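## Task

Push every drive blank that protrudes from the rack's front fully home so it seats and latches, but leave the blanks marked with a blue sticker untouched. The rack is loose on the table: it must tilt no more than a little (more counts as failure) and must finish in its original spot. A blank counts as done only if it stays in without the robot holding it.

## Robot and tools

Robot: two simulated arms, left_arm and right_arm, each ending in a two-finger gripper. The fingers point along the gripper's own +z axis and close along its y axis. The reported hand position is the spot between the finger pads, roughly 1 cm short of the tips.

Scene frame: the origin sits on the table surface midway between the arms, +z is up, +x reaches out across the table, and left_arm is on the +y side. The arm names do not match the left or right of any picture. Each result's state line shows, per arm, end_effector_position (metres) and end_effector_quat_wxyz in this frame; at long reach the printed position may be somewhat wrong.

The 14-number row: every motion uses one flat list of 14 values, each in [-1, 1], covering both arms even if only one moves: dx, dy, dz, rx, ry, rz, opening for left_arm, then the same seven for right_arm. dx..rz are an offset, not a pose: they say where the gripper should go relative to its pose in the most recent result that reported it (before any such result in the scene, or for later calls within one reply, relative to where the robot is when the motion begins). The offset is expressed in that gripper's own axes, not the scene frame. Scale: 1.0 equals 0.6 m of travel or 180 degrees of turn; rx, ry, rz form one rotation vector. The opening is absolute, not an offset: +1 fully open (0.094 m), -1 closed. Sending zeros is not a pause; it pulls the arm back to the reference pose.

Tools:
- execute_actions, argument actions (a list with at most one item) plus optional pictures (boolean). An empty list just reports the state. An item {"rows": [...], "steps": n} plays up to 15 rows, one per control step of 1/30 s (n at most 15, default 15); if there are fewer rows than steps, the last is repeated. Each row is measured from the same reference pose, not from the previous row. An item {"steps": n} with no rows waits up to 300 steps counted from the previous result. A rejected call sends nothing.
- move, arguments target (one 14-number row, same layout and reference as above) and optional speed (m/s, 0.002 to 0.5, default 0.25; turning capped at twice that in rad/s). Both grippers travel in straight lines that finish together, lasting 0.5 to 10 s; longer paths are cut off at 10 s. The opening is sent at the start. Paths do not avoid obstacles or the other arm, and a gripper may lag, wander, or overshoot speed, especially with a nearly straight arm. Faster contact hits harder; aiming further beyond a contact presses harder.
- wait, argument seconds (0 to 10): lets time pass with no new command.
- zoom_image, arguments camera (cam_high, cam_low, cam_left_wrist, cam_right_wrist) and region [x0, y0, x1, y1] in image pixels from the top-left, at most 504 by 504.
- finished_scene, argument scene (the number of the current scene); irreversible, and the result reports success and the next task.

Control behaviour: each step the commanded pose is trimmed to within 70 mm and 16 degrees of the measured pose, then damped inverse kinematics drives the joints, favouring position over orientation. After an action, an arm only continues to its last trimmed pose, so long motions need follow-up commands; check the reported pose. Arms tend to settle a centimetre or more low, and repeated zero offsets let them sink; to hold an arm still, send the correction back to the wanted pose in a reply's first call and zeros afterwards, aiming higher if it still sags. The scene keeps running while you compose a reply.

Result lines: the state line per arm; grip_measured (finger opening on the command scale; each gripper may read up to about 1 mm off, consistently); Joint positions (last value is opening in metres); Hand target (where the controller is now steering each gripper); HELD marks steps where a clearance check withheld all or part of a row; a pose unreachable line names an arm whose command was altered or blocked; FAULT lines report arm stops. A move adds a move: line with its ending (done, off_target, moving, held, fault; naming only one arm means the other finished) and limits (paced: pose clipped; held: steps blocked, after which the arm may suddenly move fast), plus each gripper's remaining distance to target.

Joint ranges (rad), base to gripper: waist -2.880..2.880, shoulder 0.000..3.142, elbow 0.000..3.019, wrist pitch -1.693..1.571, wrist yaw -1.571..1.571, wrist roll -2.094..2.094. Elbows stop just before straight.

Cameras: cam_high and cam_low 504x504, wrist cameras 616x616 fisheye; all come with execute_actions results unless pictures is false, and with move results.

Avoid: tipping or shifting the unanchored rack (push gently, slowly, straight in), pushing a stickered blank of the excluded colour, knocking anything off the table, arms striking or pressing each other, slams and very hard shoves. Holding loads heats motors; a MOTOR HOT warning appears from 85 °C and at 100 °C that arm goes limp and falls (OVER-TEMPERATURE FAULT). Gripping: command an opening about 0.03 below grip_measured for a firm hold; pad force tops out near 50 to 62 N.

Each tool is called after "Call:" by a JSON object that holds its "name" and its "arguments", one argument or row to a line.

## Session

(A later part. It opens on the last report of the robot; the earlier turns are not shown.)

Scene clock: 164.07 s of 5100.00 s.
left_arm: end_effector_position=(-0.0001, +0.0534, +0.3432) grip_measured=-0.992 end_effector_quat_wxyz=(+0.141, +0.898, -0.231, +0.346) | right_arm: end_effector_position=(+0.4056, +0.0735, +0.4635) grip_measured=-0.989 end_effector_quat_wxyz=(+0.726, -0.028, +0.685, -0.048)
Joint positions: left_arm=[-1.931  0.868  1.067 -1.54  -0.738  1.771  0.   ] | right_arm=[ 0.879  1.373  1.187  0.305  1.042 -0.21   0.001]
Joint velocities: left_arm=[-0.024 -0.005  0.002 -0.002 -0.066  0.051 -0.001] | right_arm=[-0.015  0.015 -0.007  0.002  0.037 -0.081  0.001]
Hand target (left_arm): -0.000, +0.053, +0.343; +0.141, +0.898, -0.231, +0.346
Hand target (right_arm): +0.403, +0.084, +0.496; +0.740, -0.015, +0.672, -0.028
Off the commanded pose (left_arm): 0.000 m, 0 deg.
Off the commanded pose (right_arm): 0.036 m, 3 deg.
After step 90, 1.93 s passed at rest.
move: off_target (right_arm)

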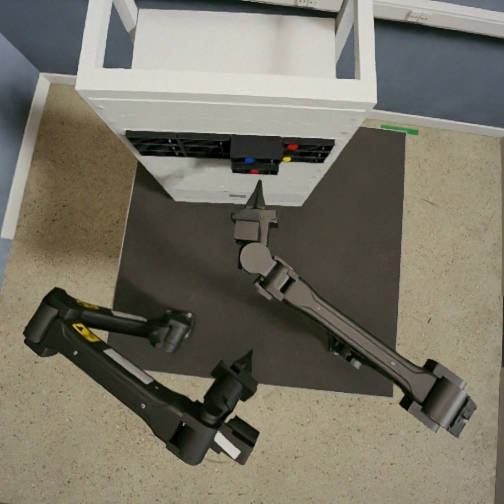

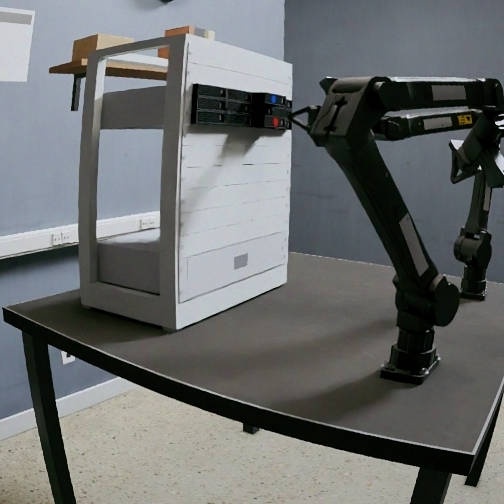

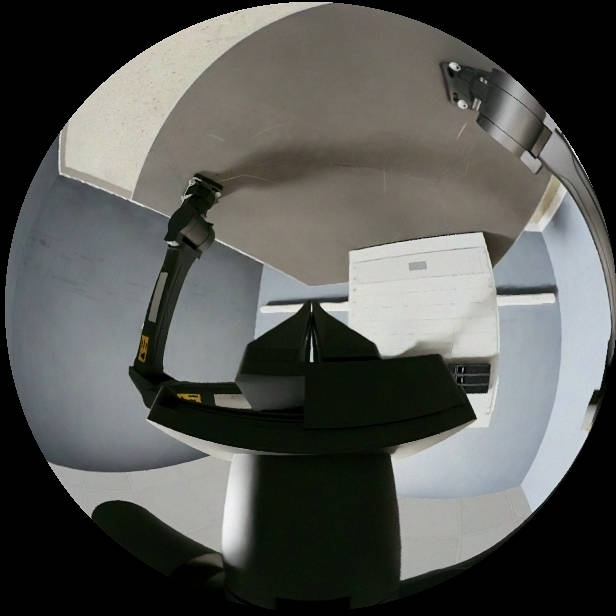

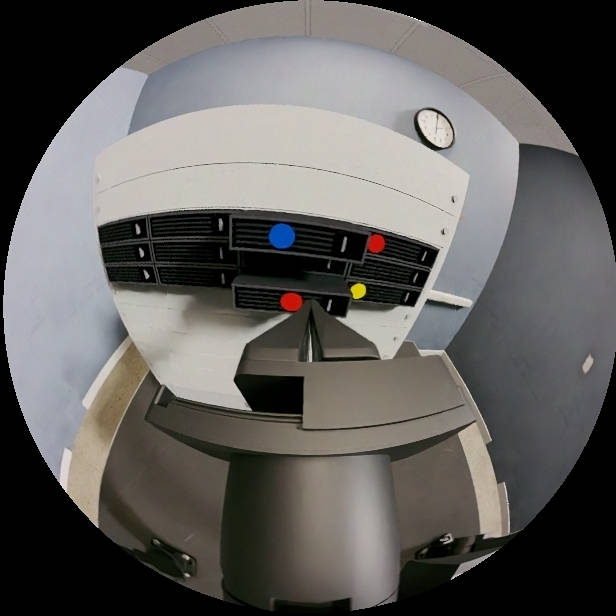

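Call:
{"name": "move", "arguments": {
  "target": [0,0,0,0,0,0,-1,-0.085,0.01,0.08,0,-0.01,0.035,-1],
  "speed": 0.03
}}

Scene clock: 171.87 s of 5100.00 s.
left_arm: end_effector_position=(-0.0001, +0.0534, +0.3432) grip_measured=-0.992 end_effector_quat_wxyz=(+0.141, +0.898, -0.231, +0.346) | right_arm: end_effector_position=(+0.4412, +0.0866, +0.4816) grip_measured=-0.989 end_effector_quat_wxyz=(+0.728, -0.018, +0.685, -0.024)
Joint positions: left_arm=[-1.931  0.868  1.067 -1.54  -0.738  1.771  0.   ] | right_arm=[ 0.828  1.437  1.3    0.247  0.974 -0.152  0.001]
Joint velocities: left_arm=[-0.015 -0.005  0.007  0.007 -0.066  0.007 -0.   ] | right_arm=[-0.005  0.005  0.002 -0.017 -0.081  0.022 -0.   ]
Hand target (left_arm): -0.000, +0.053, +0.343; +0.141, +0.898, -0.231, +0.346
Hand target (right_arm): +0.449, +0.084, +0.514; +0.739, +0.008, +0.673, -0.008
Off the commanded pose (left_arm): 0.000 m, 0 deg.
Off the commanded pose (right_arm): 0.036 m, 4 deg.
After step 90, 2.17 s passed at rest.
move: off_target (right_arm)

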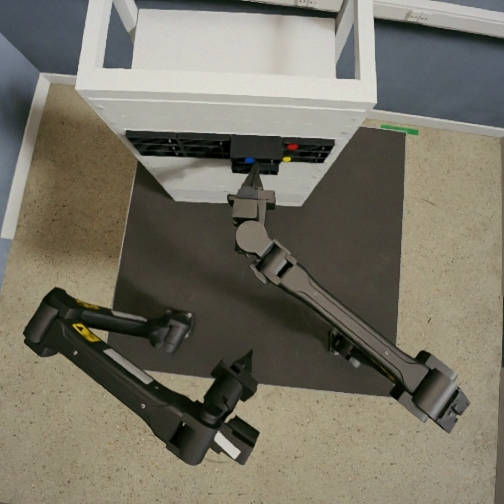

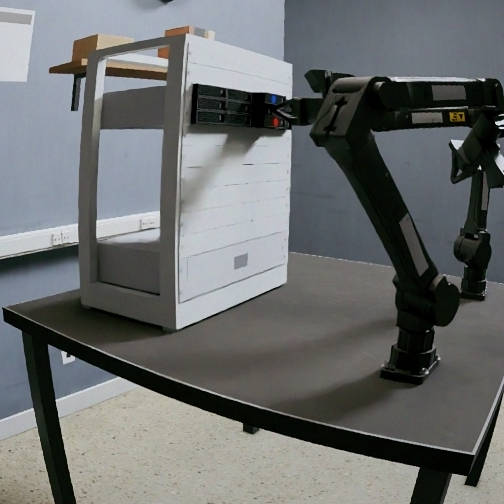

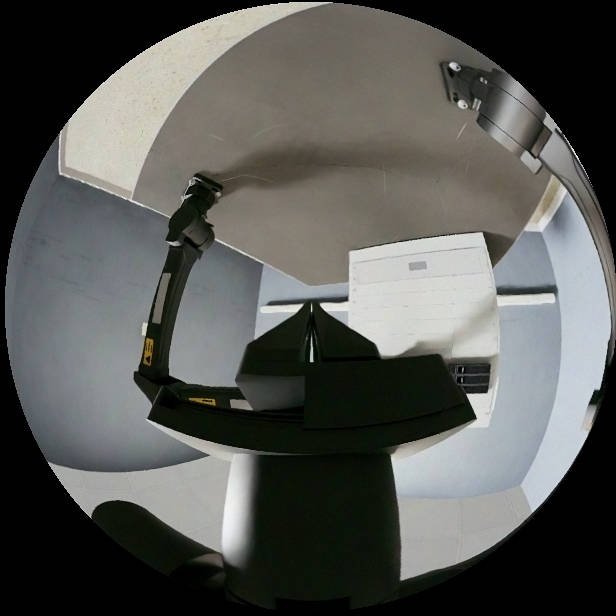

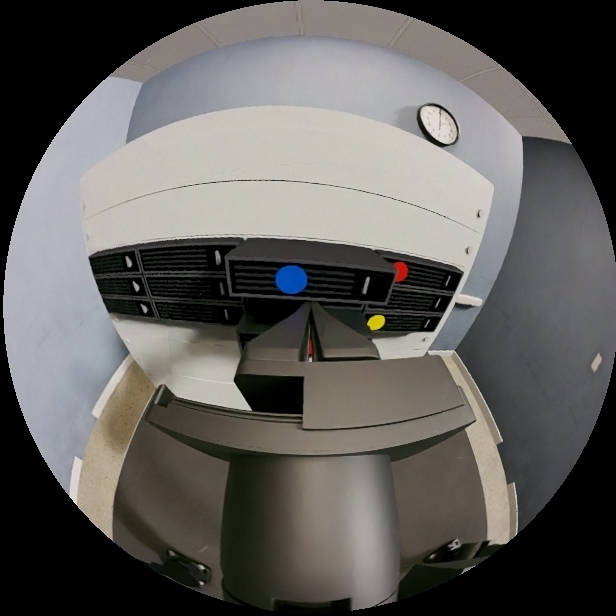

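Call:
{"name": "move", "arguments": {
  "target": [0,0,0,0,0,0,-1,0,0,-0.07,0,0,0,-1],
  "speed": 0.05
}}

Call:
{"name": "move", "arguments": {
  "target": [0,0,0,0,0,0,-1,0.04,0,0,0,0,0,-1],
  "speed": 0.05
}}

Scene clock: 176.97 s of 5100.00 s.
left_arm: end_effector_position=(-0.0001, +0.0534, +0.3432) grip_measured=-0.992 end_effector_quat_wxyz=(+0.141, +0.898, -0.231, +0.346) | right_arm: end_effector_position=(+0.4082, +0.0877, +0.4698) grip_measured=-0.989 end_effector_quat_wxyz=(+0.722, -0.019, +0.691, -0.032)
Joint positions: left_arm=[-1.931  0.868  1.067 -1.54  -0.738  1.771  0.   ] | right_arm=[ 0.889  1.399  1.242  0.247  1.045 -0.15   0.001]
Joint velocities: left_arm=[-0.005 -0.005  0.007  0.007 -0.022 -0.007  0.   ] | right_arm=[-0.005 -0.005  0.012 -0.017  0.007 -0.051 -0.   ]
Hand target (left_arm): -0.000, +0.053, +0.343; +0.141, +0.898, -0.231, +0.346
Hand target (right_arm): +0.399, +0.086, +0.479; +0.728, -0.018, +0.685, -0.024
Off the commanded pose (left_arm): 0.000 m, 0 deg.
Off the commanded pose (right_arm): 0.013 m, 1 deg.
After step 90, 0.90 s passed at rest.
move: off_target (right_arm)

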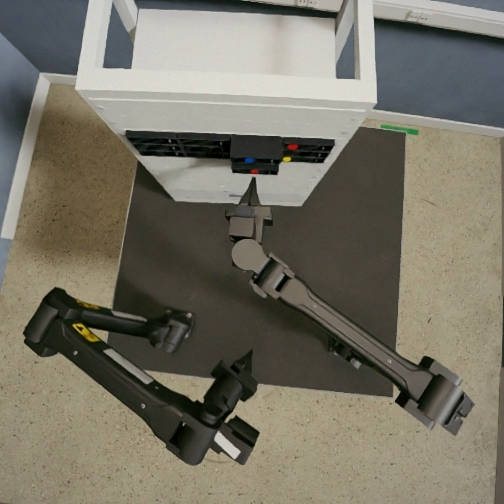

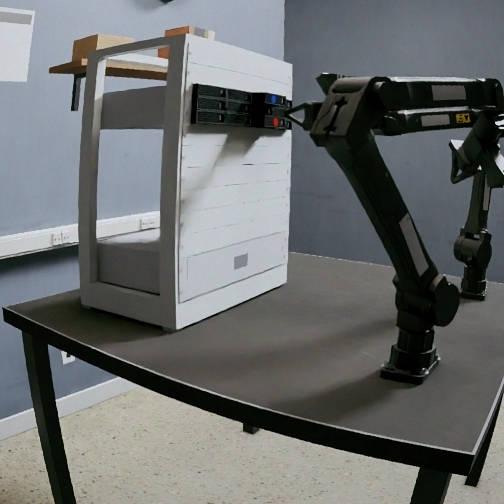

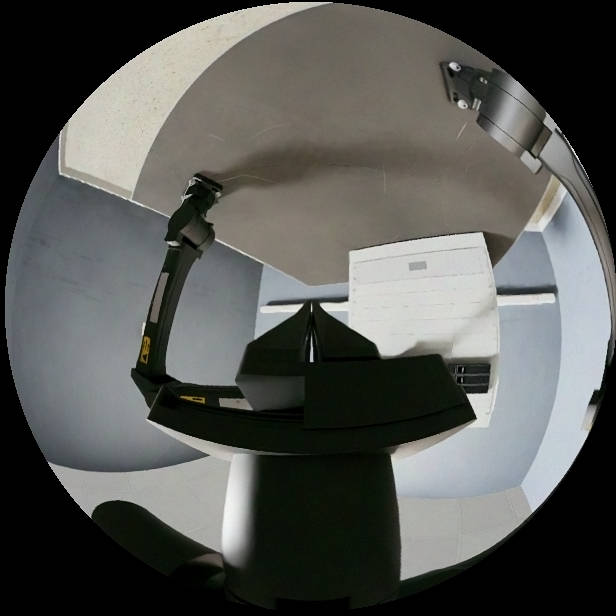

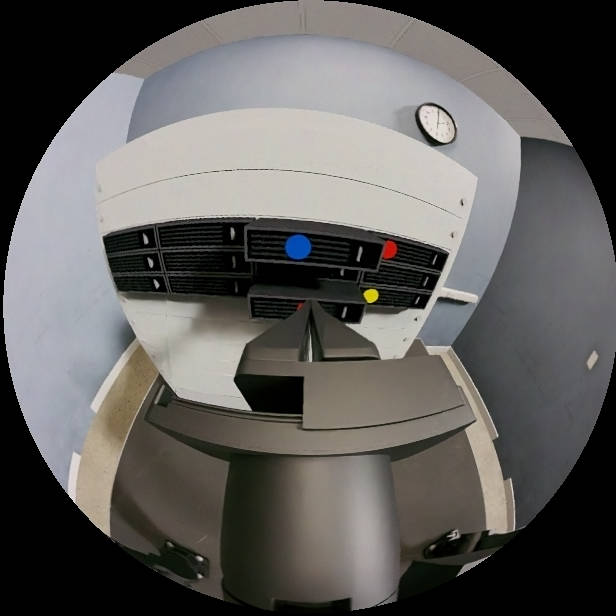

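Scene clock: 177.73 s of 5100.00 s.
left_arm: end_effector_position=(-0.0001, +0.0534, +0.3432) grip_measured=-0.992 end_effector_quat_wxyz=(+0.141, +0.898, -0.231, +0.346) | right_arm: end_effector_position=(+0.4070, +0.0859, +0.4487) grip_measured=-0.989 end_effector_quat_wxyz=(+0.720, -0.023, +0.692, -0.034)
Joint positions: left_arm=[-1.931  0.868  1.067 -1.54  -0.738  1.771  0.   ] | right_arm=[ 0.889  1.401  1.192  0.289  1.043 -0.15   0.001]
Joint velocities: left_arm=[-0.005 -0.005 -0.007 -0.027 -0.066 -0.051 -0.001] | right_arm=[ 0.005 -0.015 -0.007  0.007  0.037  0.022 -0.   ]
Hand target (left_arm): -0.000, +0.053, +0.343; +0.141, +0.898, -0.231, +0.346
Hand target (right_arm): +0.409, +0.085, +0.446; +0.722, -0.019, +0.691, -0.032
Off the commanded pose (left_arm): 0.000 m, 0 deg.
Off the commanded pose (right_arm): 0.004 m, 1 deg.
move: done

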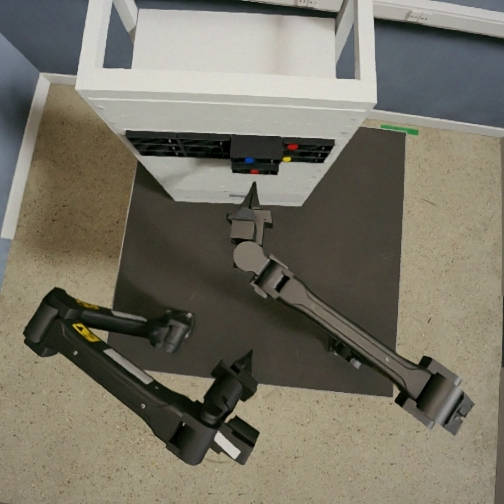

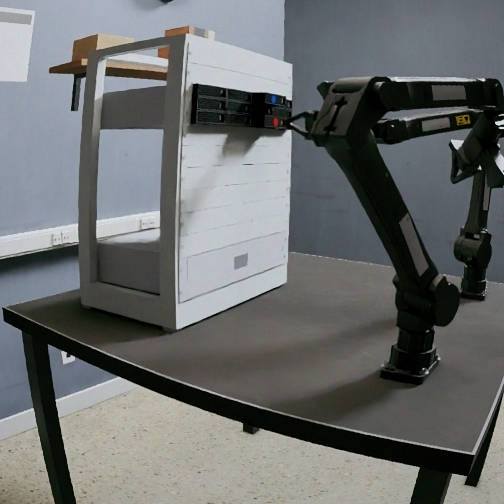

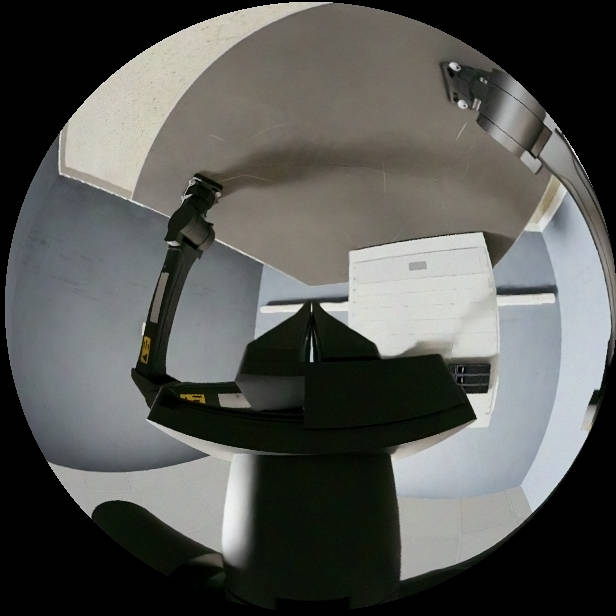

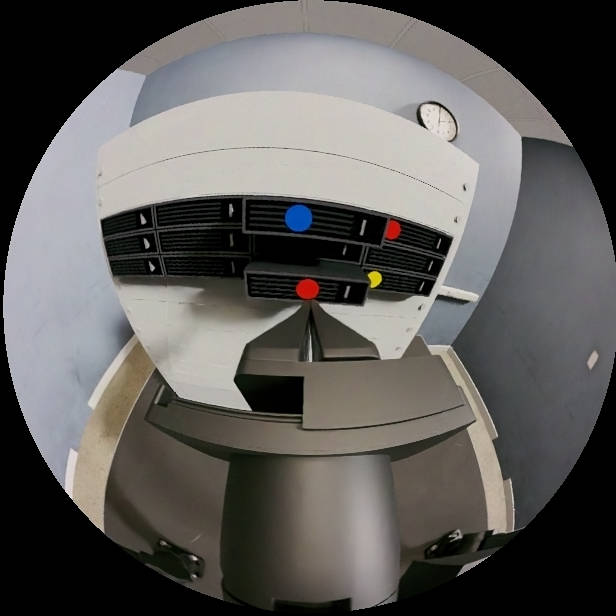

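Short steps now.

Call:
{"name": "move", "arguments": {
  "target": [0,0,0,0,0,0,-1,-0.05,0,0.055,0,0,0,-1],
  "speed": 0.03
}}

Scene clock: 181.20 s of 5100.00 s.
left_arm: end_effector_position=(-0.0001, +0.0534, +0.3432) grip_measured=-0.992 end_effector_quat_wxyz=(+0.141, +0.898, -0.231, +0.346) | right_arm: end_effector_position=(+0.4280, +0.0880, +0.4474) grip_measured=-0.989 end_effector_quat_wxyz=(+0.710, -0.045, +0.701, -0.046)
Joint positions: left_arm=[-1.931  0.868  1.067 -1.54  -0.738  1.771  0.   ] | right_arm=[ 0.851  1.425  1.236  0.213  0.993 -0.15   0.001]
Joint velocities: left_arm=[ 0.005  0.005  0.002  0.002  0.051 -0.022  0.001] | right_arm=[ 0.005  0.005 -0.002 -0.017 -0.066 -0.007  0.   ]
Hand target (left_arm): -0.000, +0.053, +0.343; +0.141, +0.898, -0.231, +0.346
Hand target (right_arm): +0.437, +0.087, +0.479; +0.721, -0.024, +0.691, -0.034
Off the commanded pose (left_arm): 0.000 m, 0 deg.
Off the commanded pose (right_arm): 0.034 m, 3 deg.
move: off_target (right_arm)

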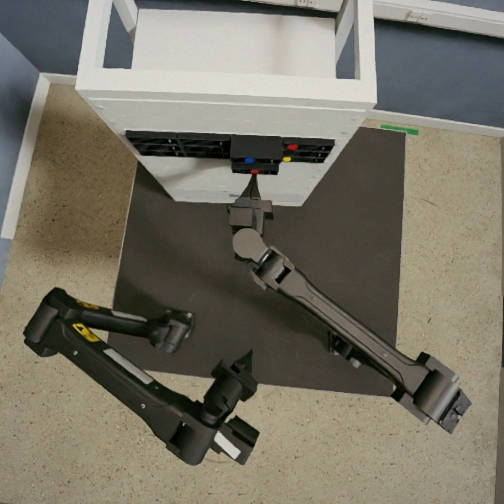

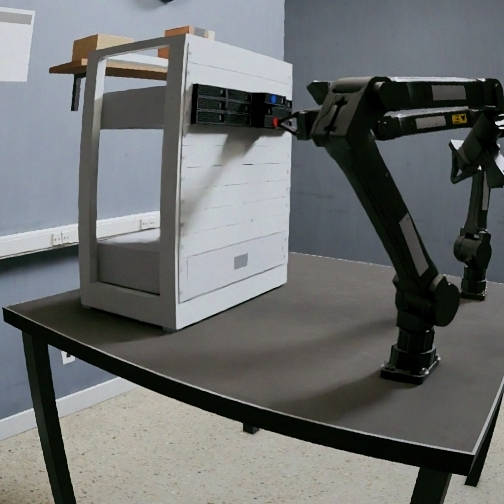

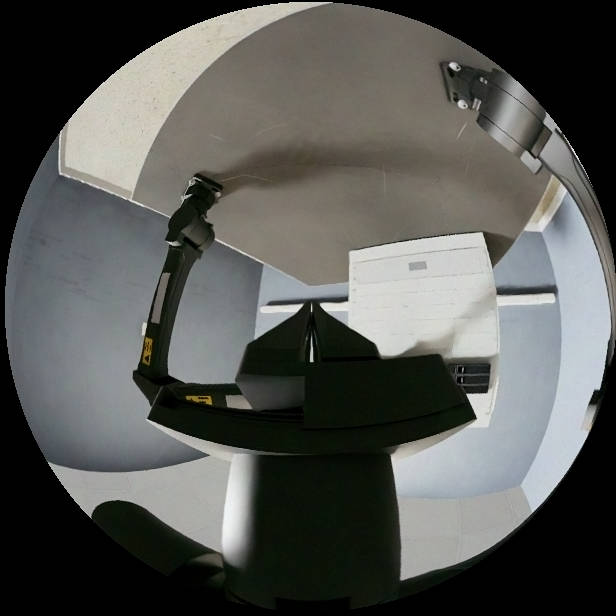

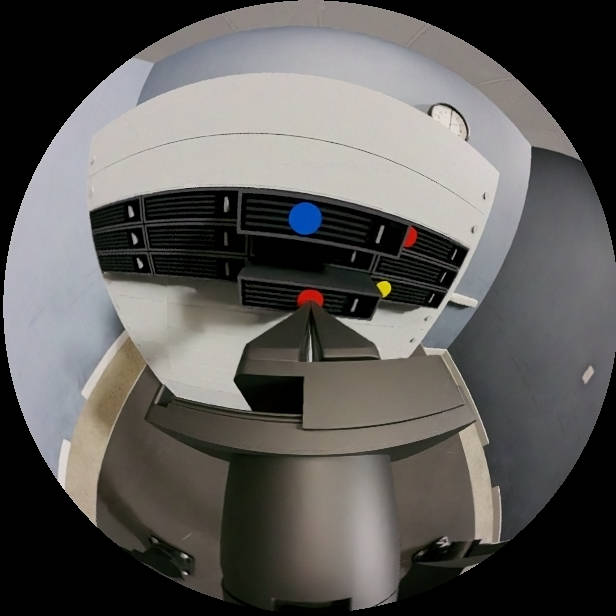

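Call:
{"name": "move", "arguments": {
  "target": [0,0,0,0,0,0,-1,-0.065,0,0.06,0,-0.01,0.02,-1],
  "speed": 0.03
}}

Scene clock: 185.77 s of 5100.00 s.
left_arm: end_effector_position=(-0.0001, +0.0534, +0.3432) grip_measured=-0.992 end_effector_quat_wxyz=(+0.141, +0.898, -0.231, +0.346) | right_arm: end_effector_position=(+0.4391, +0.0935, +0.4429) grip_measured=-0.989 end_effector_quat_wxyz=(+0.706, -0.059, +0.704, -0.043)
Joint positions: left_arm=[-1.931  0.868  1.067 -1.54  -0.738  1.771  0.   ] | right_arm=[ 0.834  1.445  1.255  0.192  0.954 -0.147  0.001]
Joint velocities: left_arm=[-0.005 -0.005  0.012 -0.002 -0.066 -0.066  0.   ] | right_arm=[ 0.005  0.005 -0.002  0.002 -0.007  0.037 -0.   ]
Hand target (left_arm): -0.000, +0.053, +0.343; +0.141, +0.898, -0.231, +0.346
Hand target (right_arm): +0.459, +0.090, +0.485; +0.723, -0.025, +0.690, -0.023
Off the commanded pose (left_arm): 0.000 m, 0 deg.
Off the commanded pose (right_arm): 0.050 m, 5 deg.
move: off_target (right_arm)

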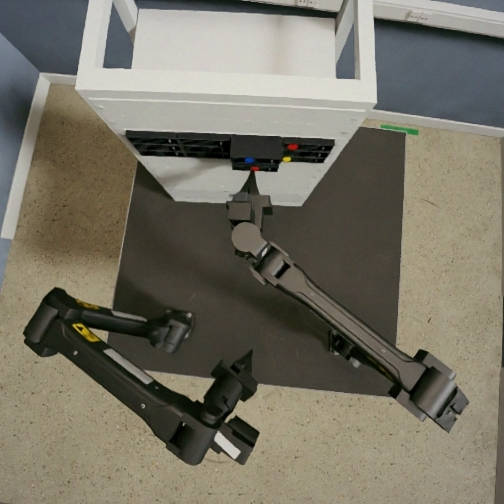

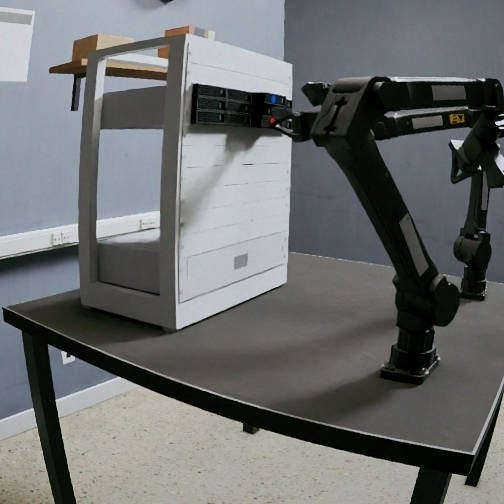

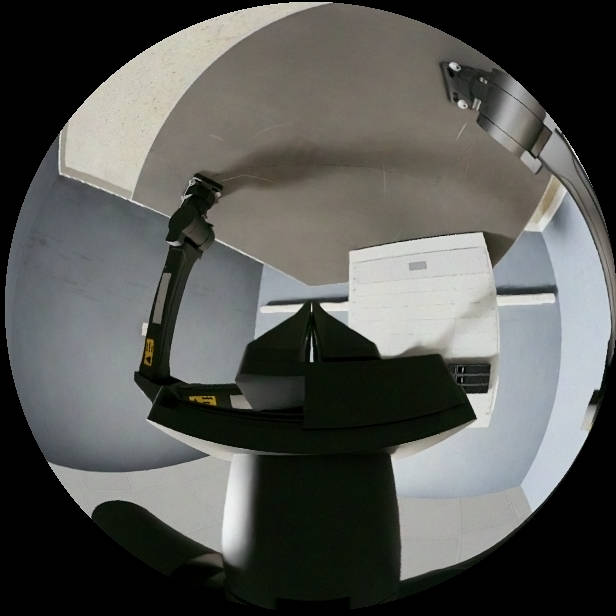

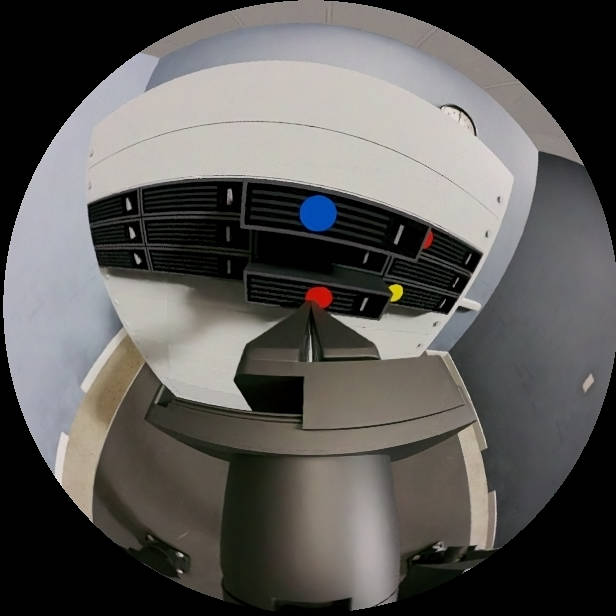

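Call:
{"name": "move", "arguments": {
  "target": [0,0,0,0,0,0,-1,-0.08,-0.03,0.07,0,-0.02,0.03,-1],
  "speed": 0.03
}}

Scene clock: 190.57 s of 5100.00 s.
left_arm: end_effector_position=(-0.0001, +0.0534, +0.3432) grip_measured=-0.992 end_effector_quat_wxyz=(+0.141, +0.898, -0.231, +0.346) | right_arm: end_effector_position=(+0.4499, +0.0962, +0.4437) grip_measured=-0.989 end_effector_quat_wxyz=(+0.708, -0.078, +0.702, -0.023)
Joint positions: left_arm=[-1.931  0.868  1.067 -1.54  -0.738  1.771  0.   ] | right_arm=[ 0.808  1.447  1.258  0.193  0.871 -0.146  0.001]
Joint velocities: left_arm=[ 0.005 -0.015 -0.007 -0.007 -0.081 -0.037 -0.001] | right_arm=[-0.015 -0.005  0.007  0.007  0.007 -0.022 -0.   ]
Hand target (left_arm): -0.000, +0.053, +0.343; +0.141, +0.898, -0.231, +0.346
Hand target (right_arm): +0.476, +0.080, +0.491; +0.730, -0.028, +0.682, -0.009
Off the commanded pose (left_arm): 0.000 m, 0 deg.
Off the commanded pose (right_arm): 0.060 m, 7 deg.
move: off_target (right_arm)

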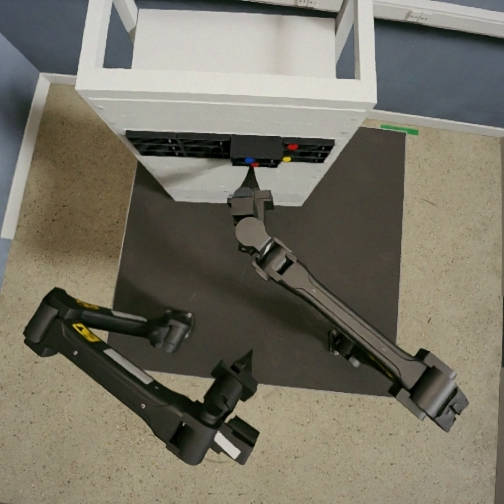

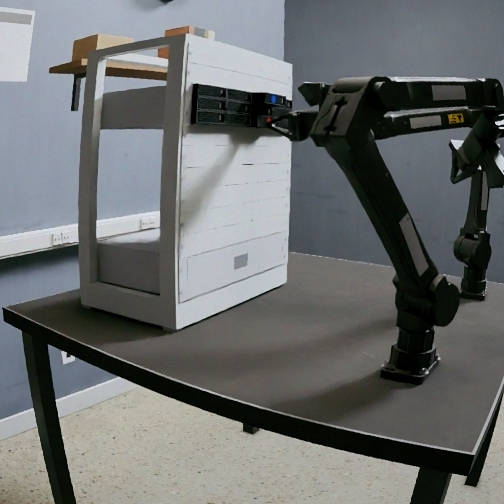

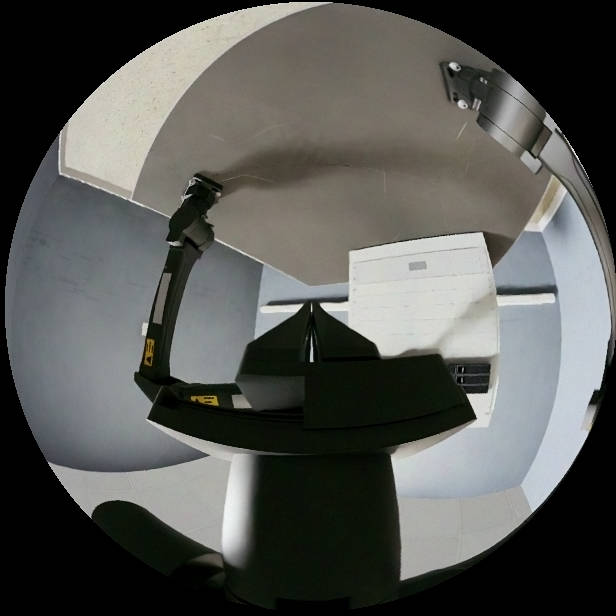

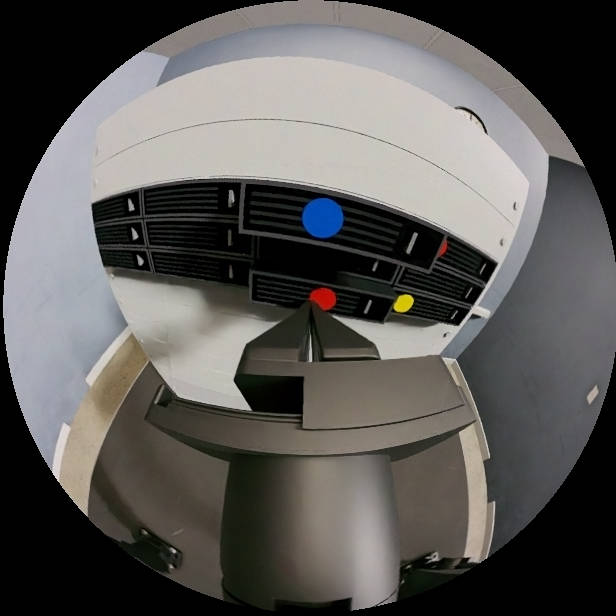

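Call:
{"name": "move", "arguments": {
  "target": [0,0,0,0,0,0,-1,-0.06,-0.02,0.09,0,-0.02,0.02,-1],
  "speed": 0.03
}}

Scene clock: 196.50 s of 5100.00 s.
left_arm: end_effector_position=(-0.0001, +0.0534, +0.3432) grip_measured=-0.992 end_effector_quat_wxyz=(+0.141, +0.898, -0.231, +0.346) | right_arm: end_effector_position=(+0.4670, +0.1000, +0.4437) grip_measured=-0.989 end_effector_quat_wxyz=(+0.711, -0.091, +0.698, -0.005)
Joint positions: left_arm=[-1.931  0.868  1.067 -1.54  -0.738  1.771  0.   ] | right_arm=[ 0.774  1.467  1.275  0.207  0.793 -0.146  0.001]
Joint velocities: left_arm=[-0.015 -0.015 -0.017  0.007  0.007 -0.022  0.   ] | right_arm=[-0.015 -0.015 -0.002  0.007 -0.037 -0.022  0.   ]
Hand target (left_arm): -0.000, +0.053, +0.343; +0.141, +0.898, -0.231, +0.346
Hand target (right_arm): +0.499, +0.090, +0.479; +0.731, -0.057, +0.680, +0.001
Off the commanded pose (left_arm): 0.000 m, 0 deg.
Off the commanded pose (right_arm): 0.053 m, 5 deg.
After step 90, 0.50 s passed at rest.
move: off_target (right_arm)

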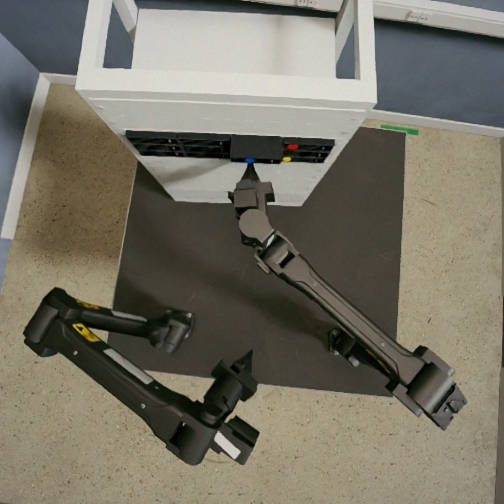

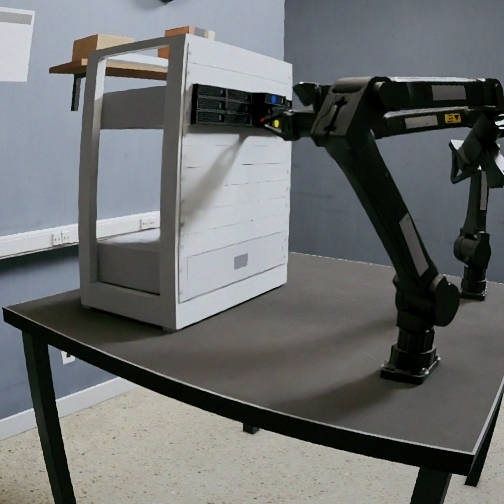

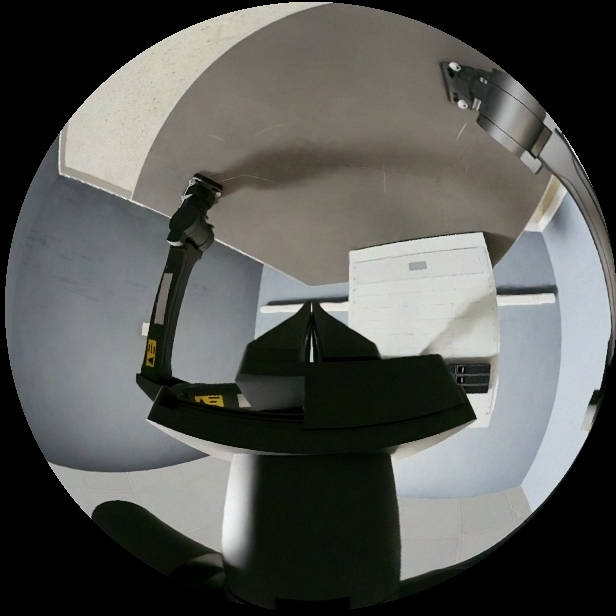

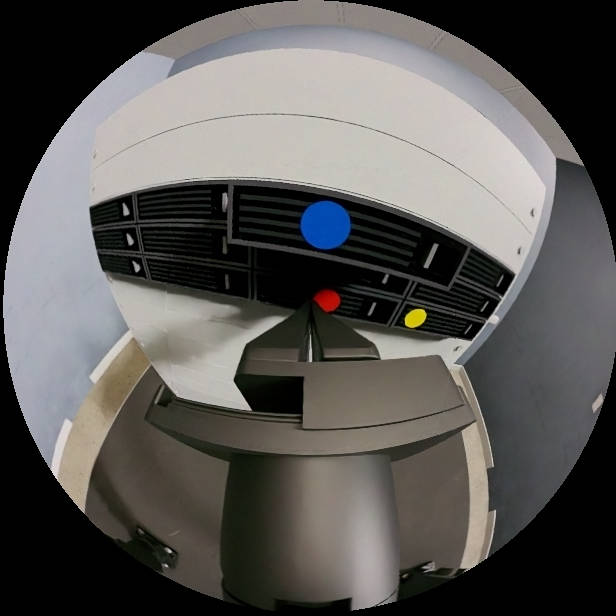

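Call:
{"name": "move", "arguments": {
  "target": [0,0,0,0,0,0,-1,-0.05,-0.02,0.08,0.03,-0.01,0.03,-1],
  "speed": 0.02
}}

Scene clock: 204.03 s of 5100.00 s.
left_arm: end_effector_position=(-0.0001, +0.0534, +0.3432) grip_measured=-0.992 end_effector_quat_wxyz=(+0.141, +0.898, -0.231, +0.346) | right_arm: end_effector_position=(+0.4679, +0.0998, +0.4438) grip_measured=-0.989 end_effector_quat_wxyz=(+0.711, -0.064, +0.701, -0.011)
Joint positions: left_arm=[-1.931  0.868  1.067 -1.54  -0.738  1.771  0.   ] | right_arm=[ 0.783  1.483  1.292  0.207  0.849 -0.118  0.001]
Joint velocities: left_arm=[ 0.005  0.005 -0.007  0.012  0.081  0.007  0.001] | right_arm=[ 0.005 -0.005 -0.017  0.022 -0.022 -0.022 -0.002]
Hand target (left_arm): -0.000, +0.053, +0.343; +0.141, +0.898, -0.231, +0.346
Hand target (right_arm): +0.509, +0.093, +0.472; +0.726, -0.025, +0.688, -0.003
Off the commanded pose (left_arm): 0.000 m, 0 deg.
Off the commanded pose (right_arm): 0.057 m, 5 deg.
After step 90, 0.90 s passed at rest.
move: off_target (right_arm)

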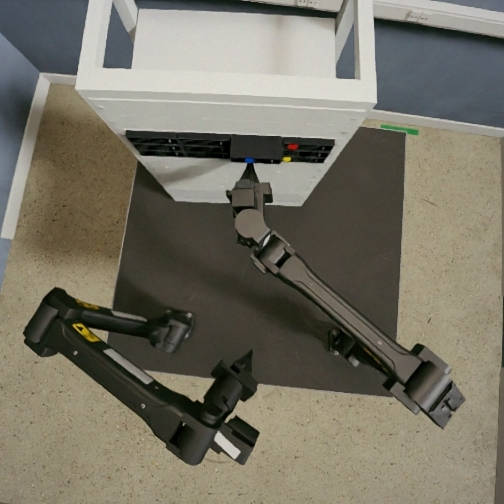

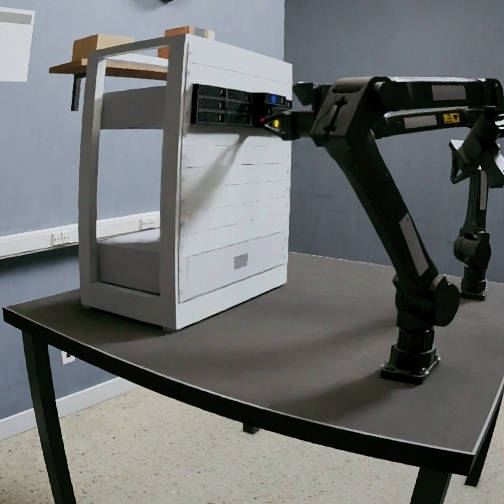

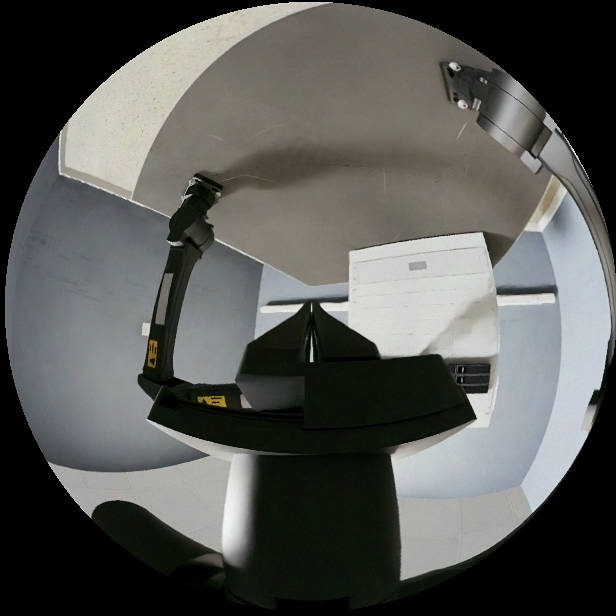

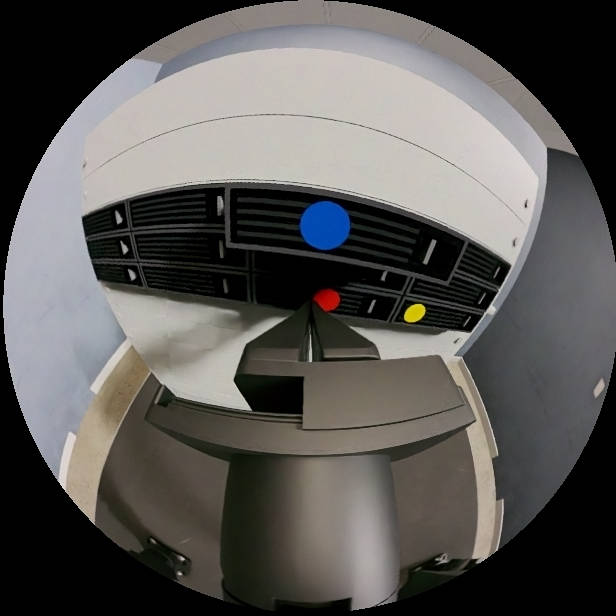

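Call:
{"name": "move", "arguments": {
  "target": [0,0,0,0,0,0,-1,-0.02,-0.05,-0.14,0.02,-0.02,0.02,-1],
  "speed": 0.1
}}

Call:
{"name": "zoom_image", "arguments": {
  "camera": "cam_right_wrist",
  "region": [60, 150, 500, 350]
}}

Call:
{"name": "zoom_image", "arguments": {
  "camera": "cam_low",
  "region": [180, 70, 320, 150]
}}

Scene clock: 209.17 s of 5100.00 s.
left_arm: end_effector_position=(-0.0001, +0.0534, +0.3432) grip_measured=-0.992 end_effector_quat_wxyz=(+0.141, +0.898, -0.231, +0.346) | right_arm: end_effector_position=(+0.3941, +0.0644, +0.4522) grip_measured=-0.989 end_effector_quat_wxyz=(+0.727, -0.019, +0.686, -0.013)
Joint positions: left_arm=[-1.931  0.868  1.067 -1.54  -0.738  1.771  0.   ] | right_arm=[ 0.884  1.329  1.117  0.323  1.013 -0.14   0.001]
Joint velocities: left_arm=[ 0.005 -0.015 -0.002 -0.007  0.037  0.022 -0.001] | right_arm=[ 0.005 -0.005  0.002 -0.007  0.007  0.022  0.   ]
Hand target (left_arm): -0.000, +0.053, +0.343; +0.141, +0.898, -0.231, +0.346
Hand target (right_arm): +0.387, +0.064, +0.460; +0.732, -0.019, +0.681, -0.007
Off the commanded pose (left_arm): 0.000 m, 0 deg.
Off the commanded pose (right_arm): 0.010 m, 1 deg.
After step 90, 0.87 s passed at rest.
move: done

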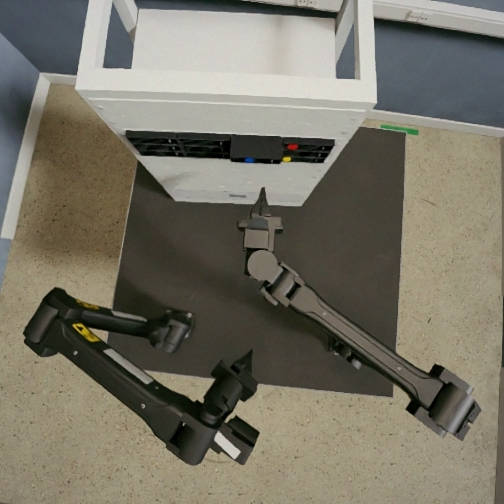

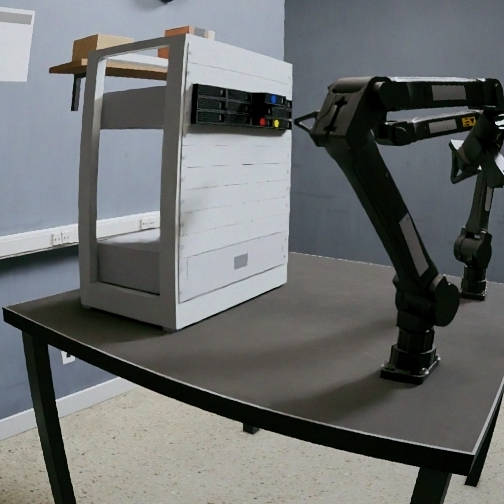

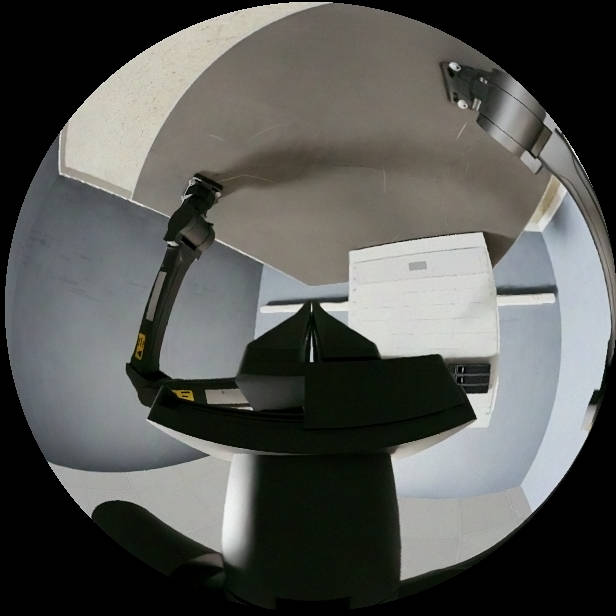

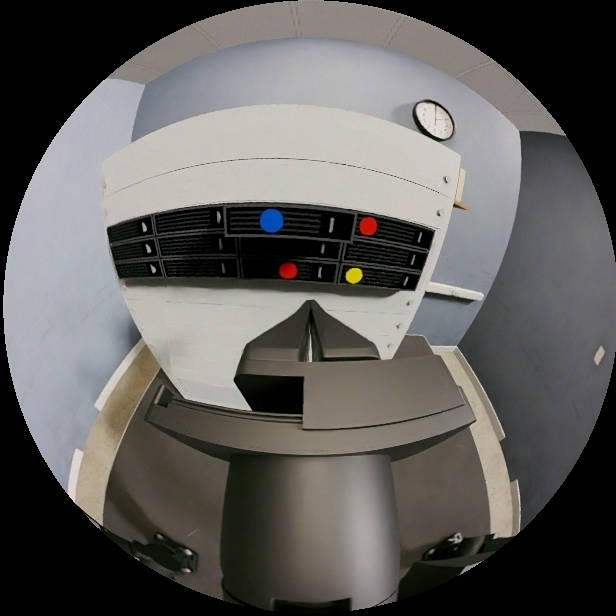

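Region (60, 150, 500, 350) of cam_right_wrist's 616x616 image, scaled by 1.145, with more detail than that image has; it fills the top 229 rows of this view, and the rest is white.

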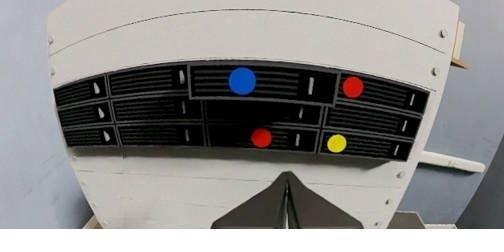

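Region (180, 70, 320, 150) of cam_low's 504x504 image, scaled by 3.600, with more detail than that image has; it fills the top 288 rows of this view, and the rest is white.

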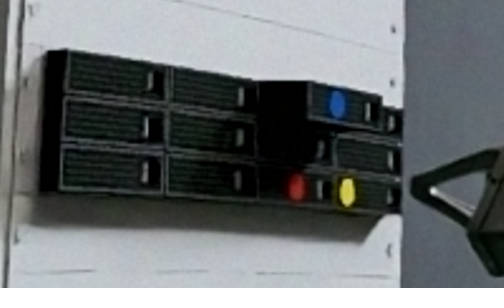

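Call:
{"name": "finished_scene", "arguments": {
  "scene": 1
}}

The scene is finished: the task was done.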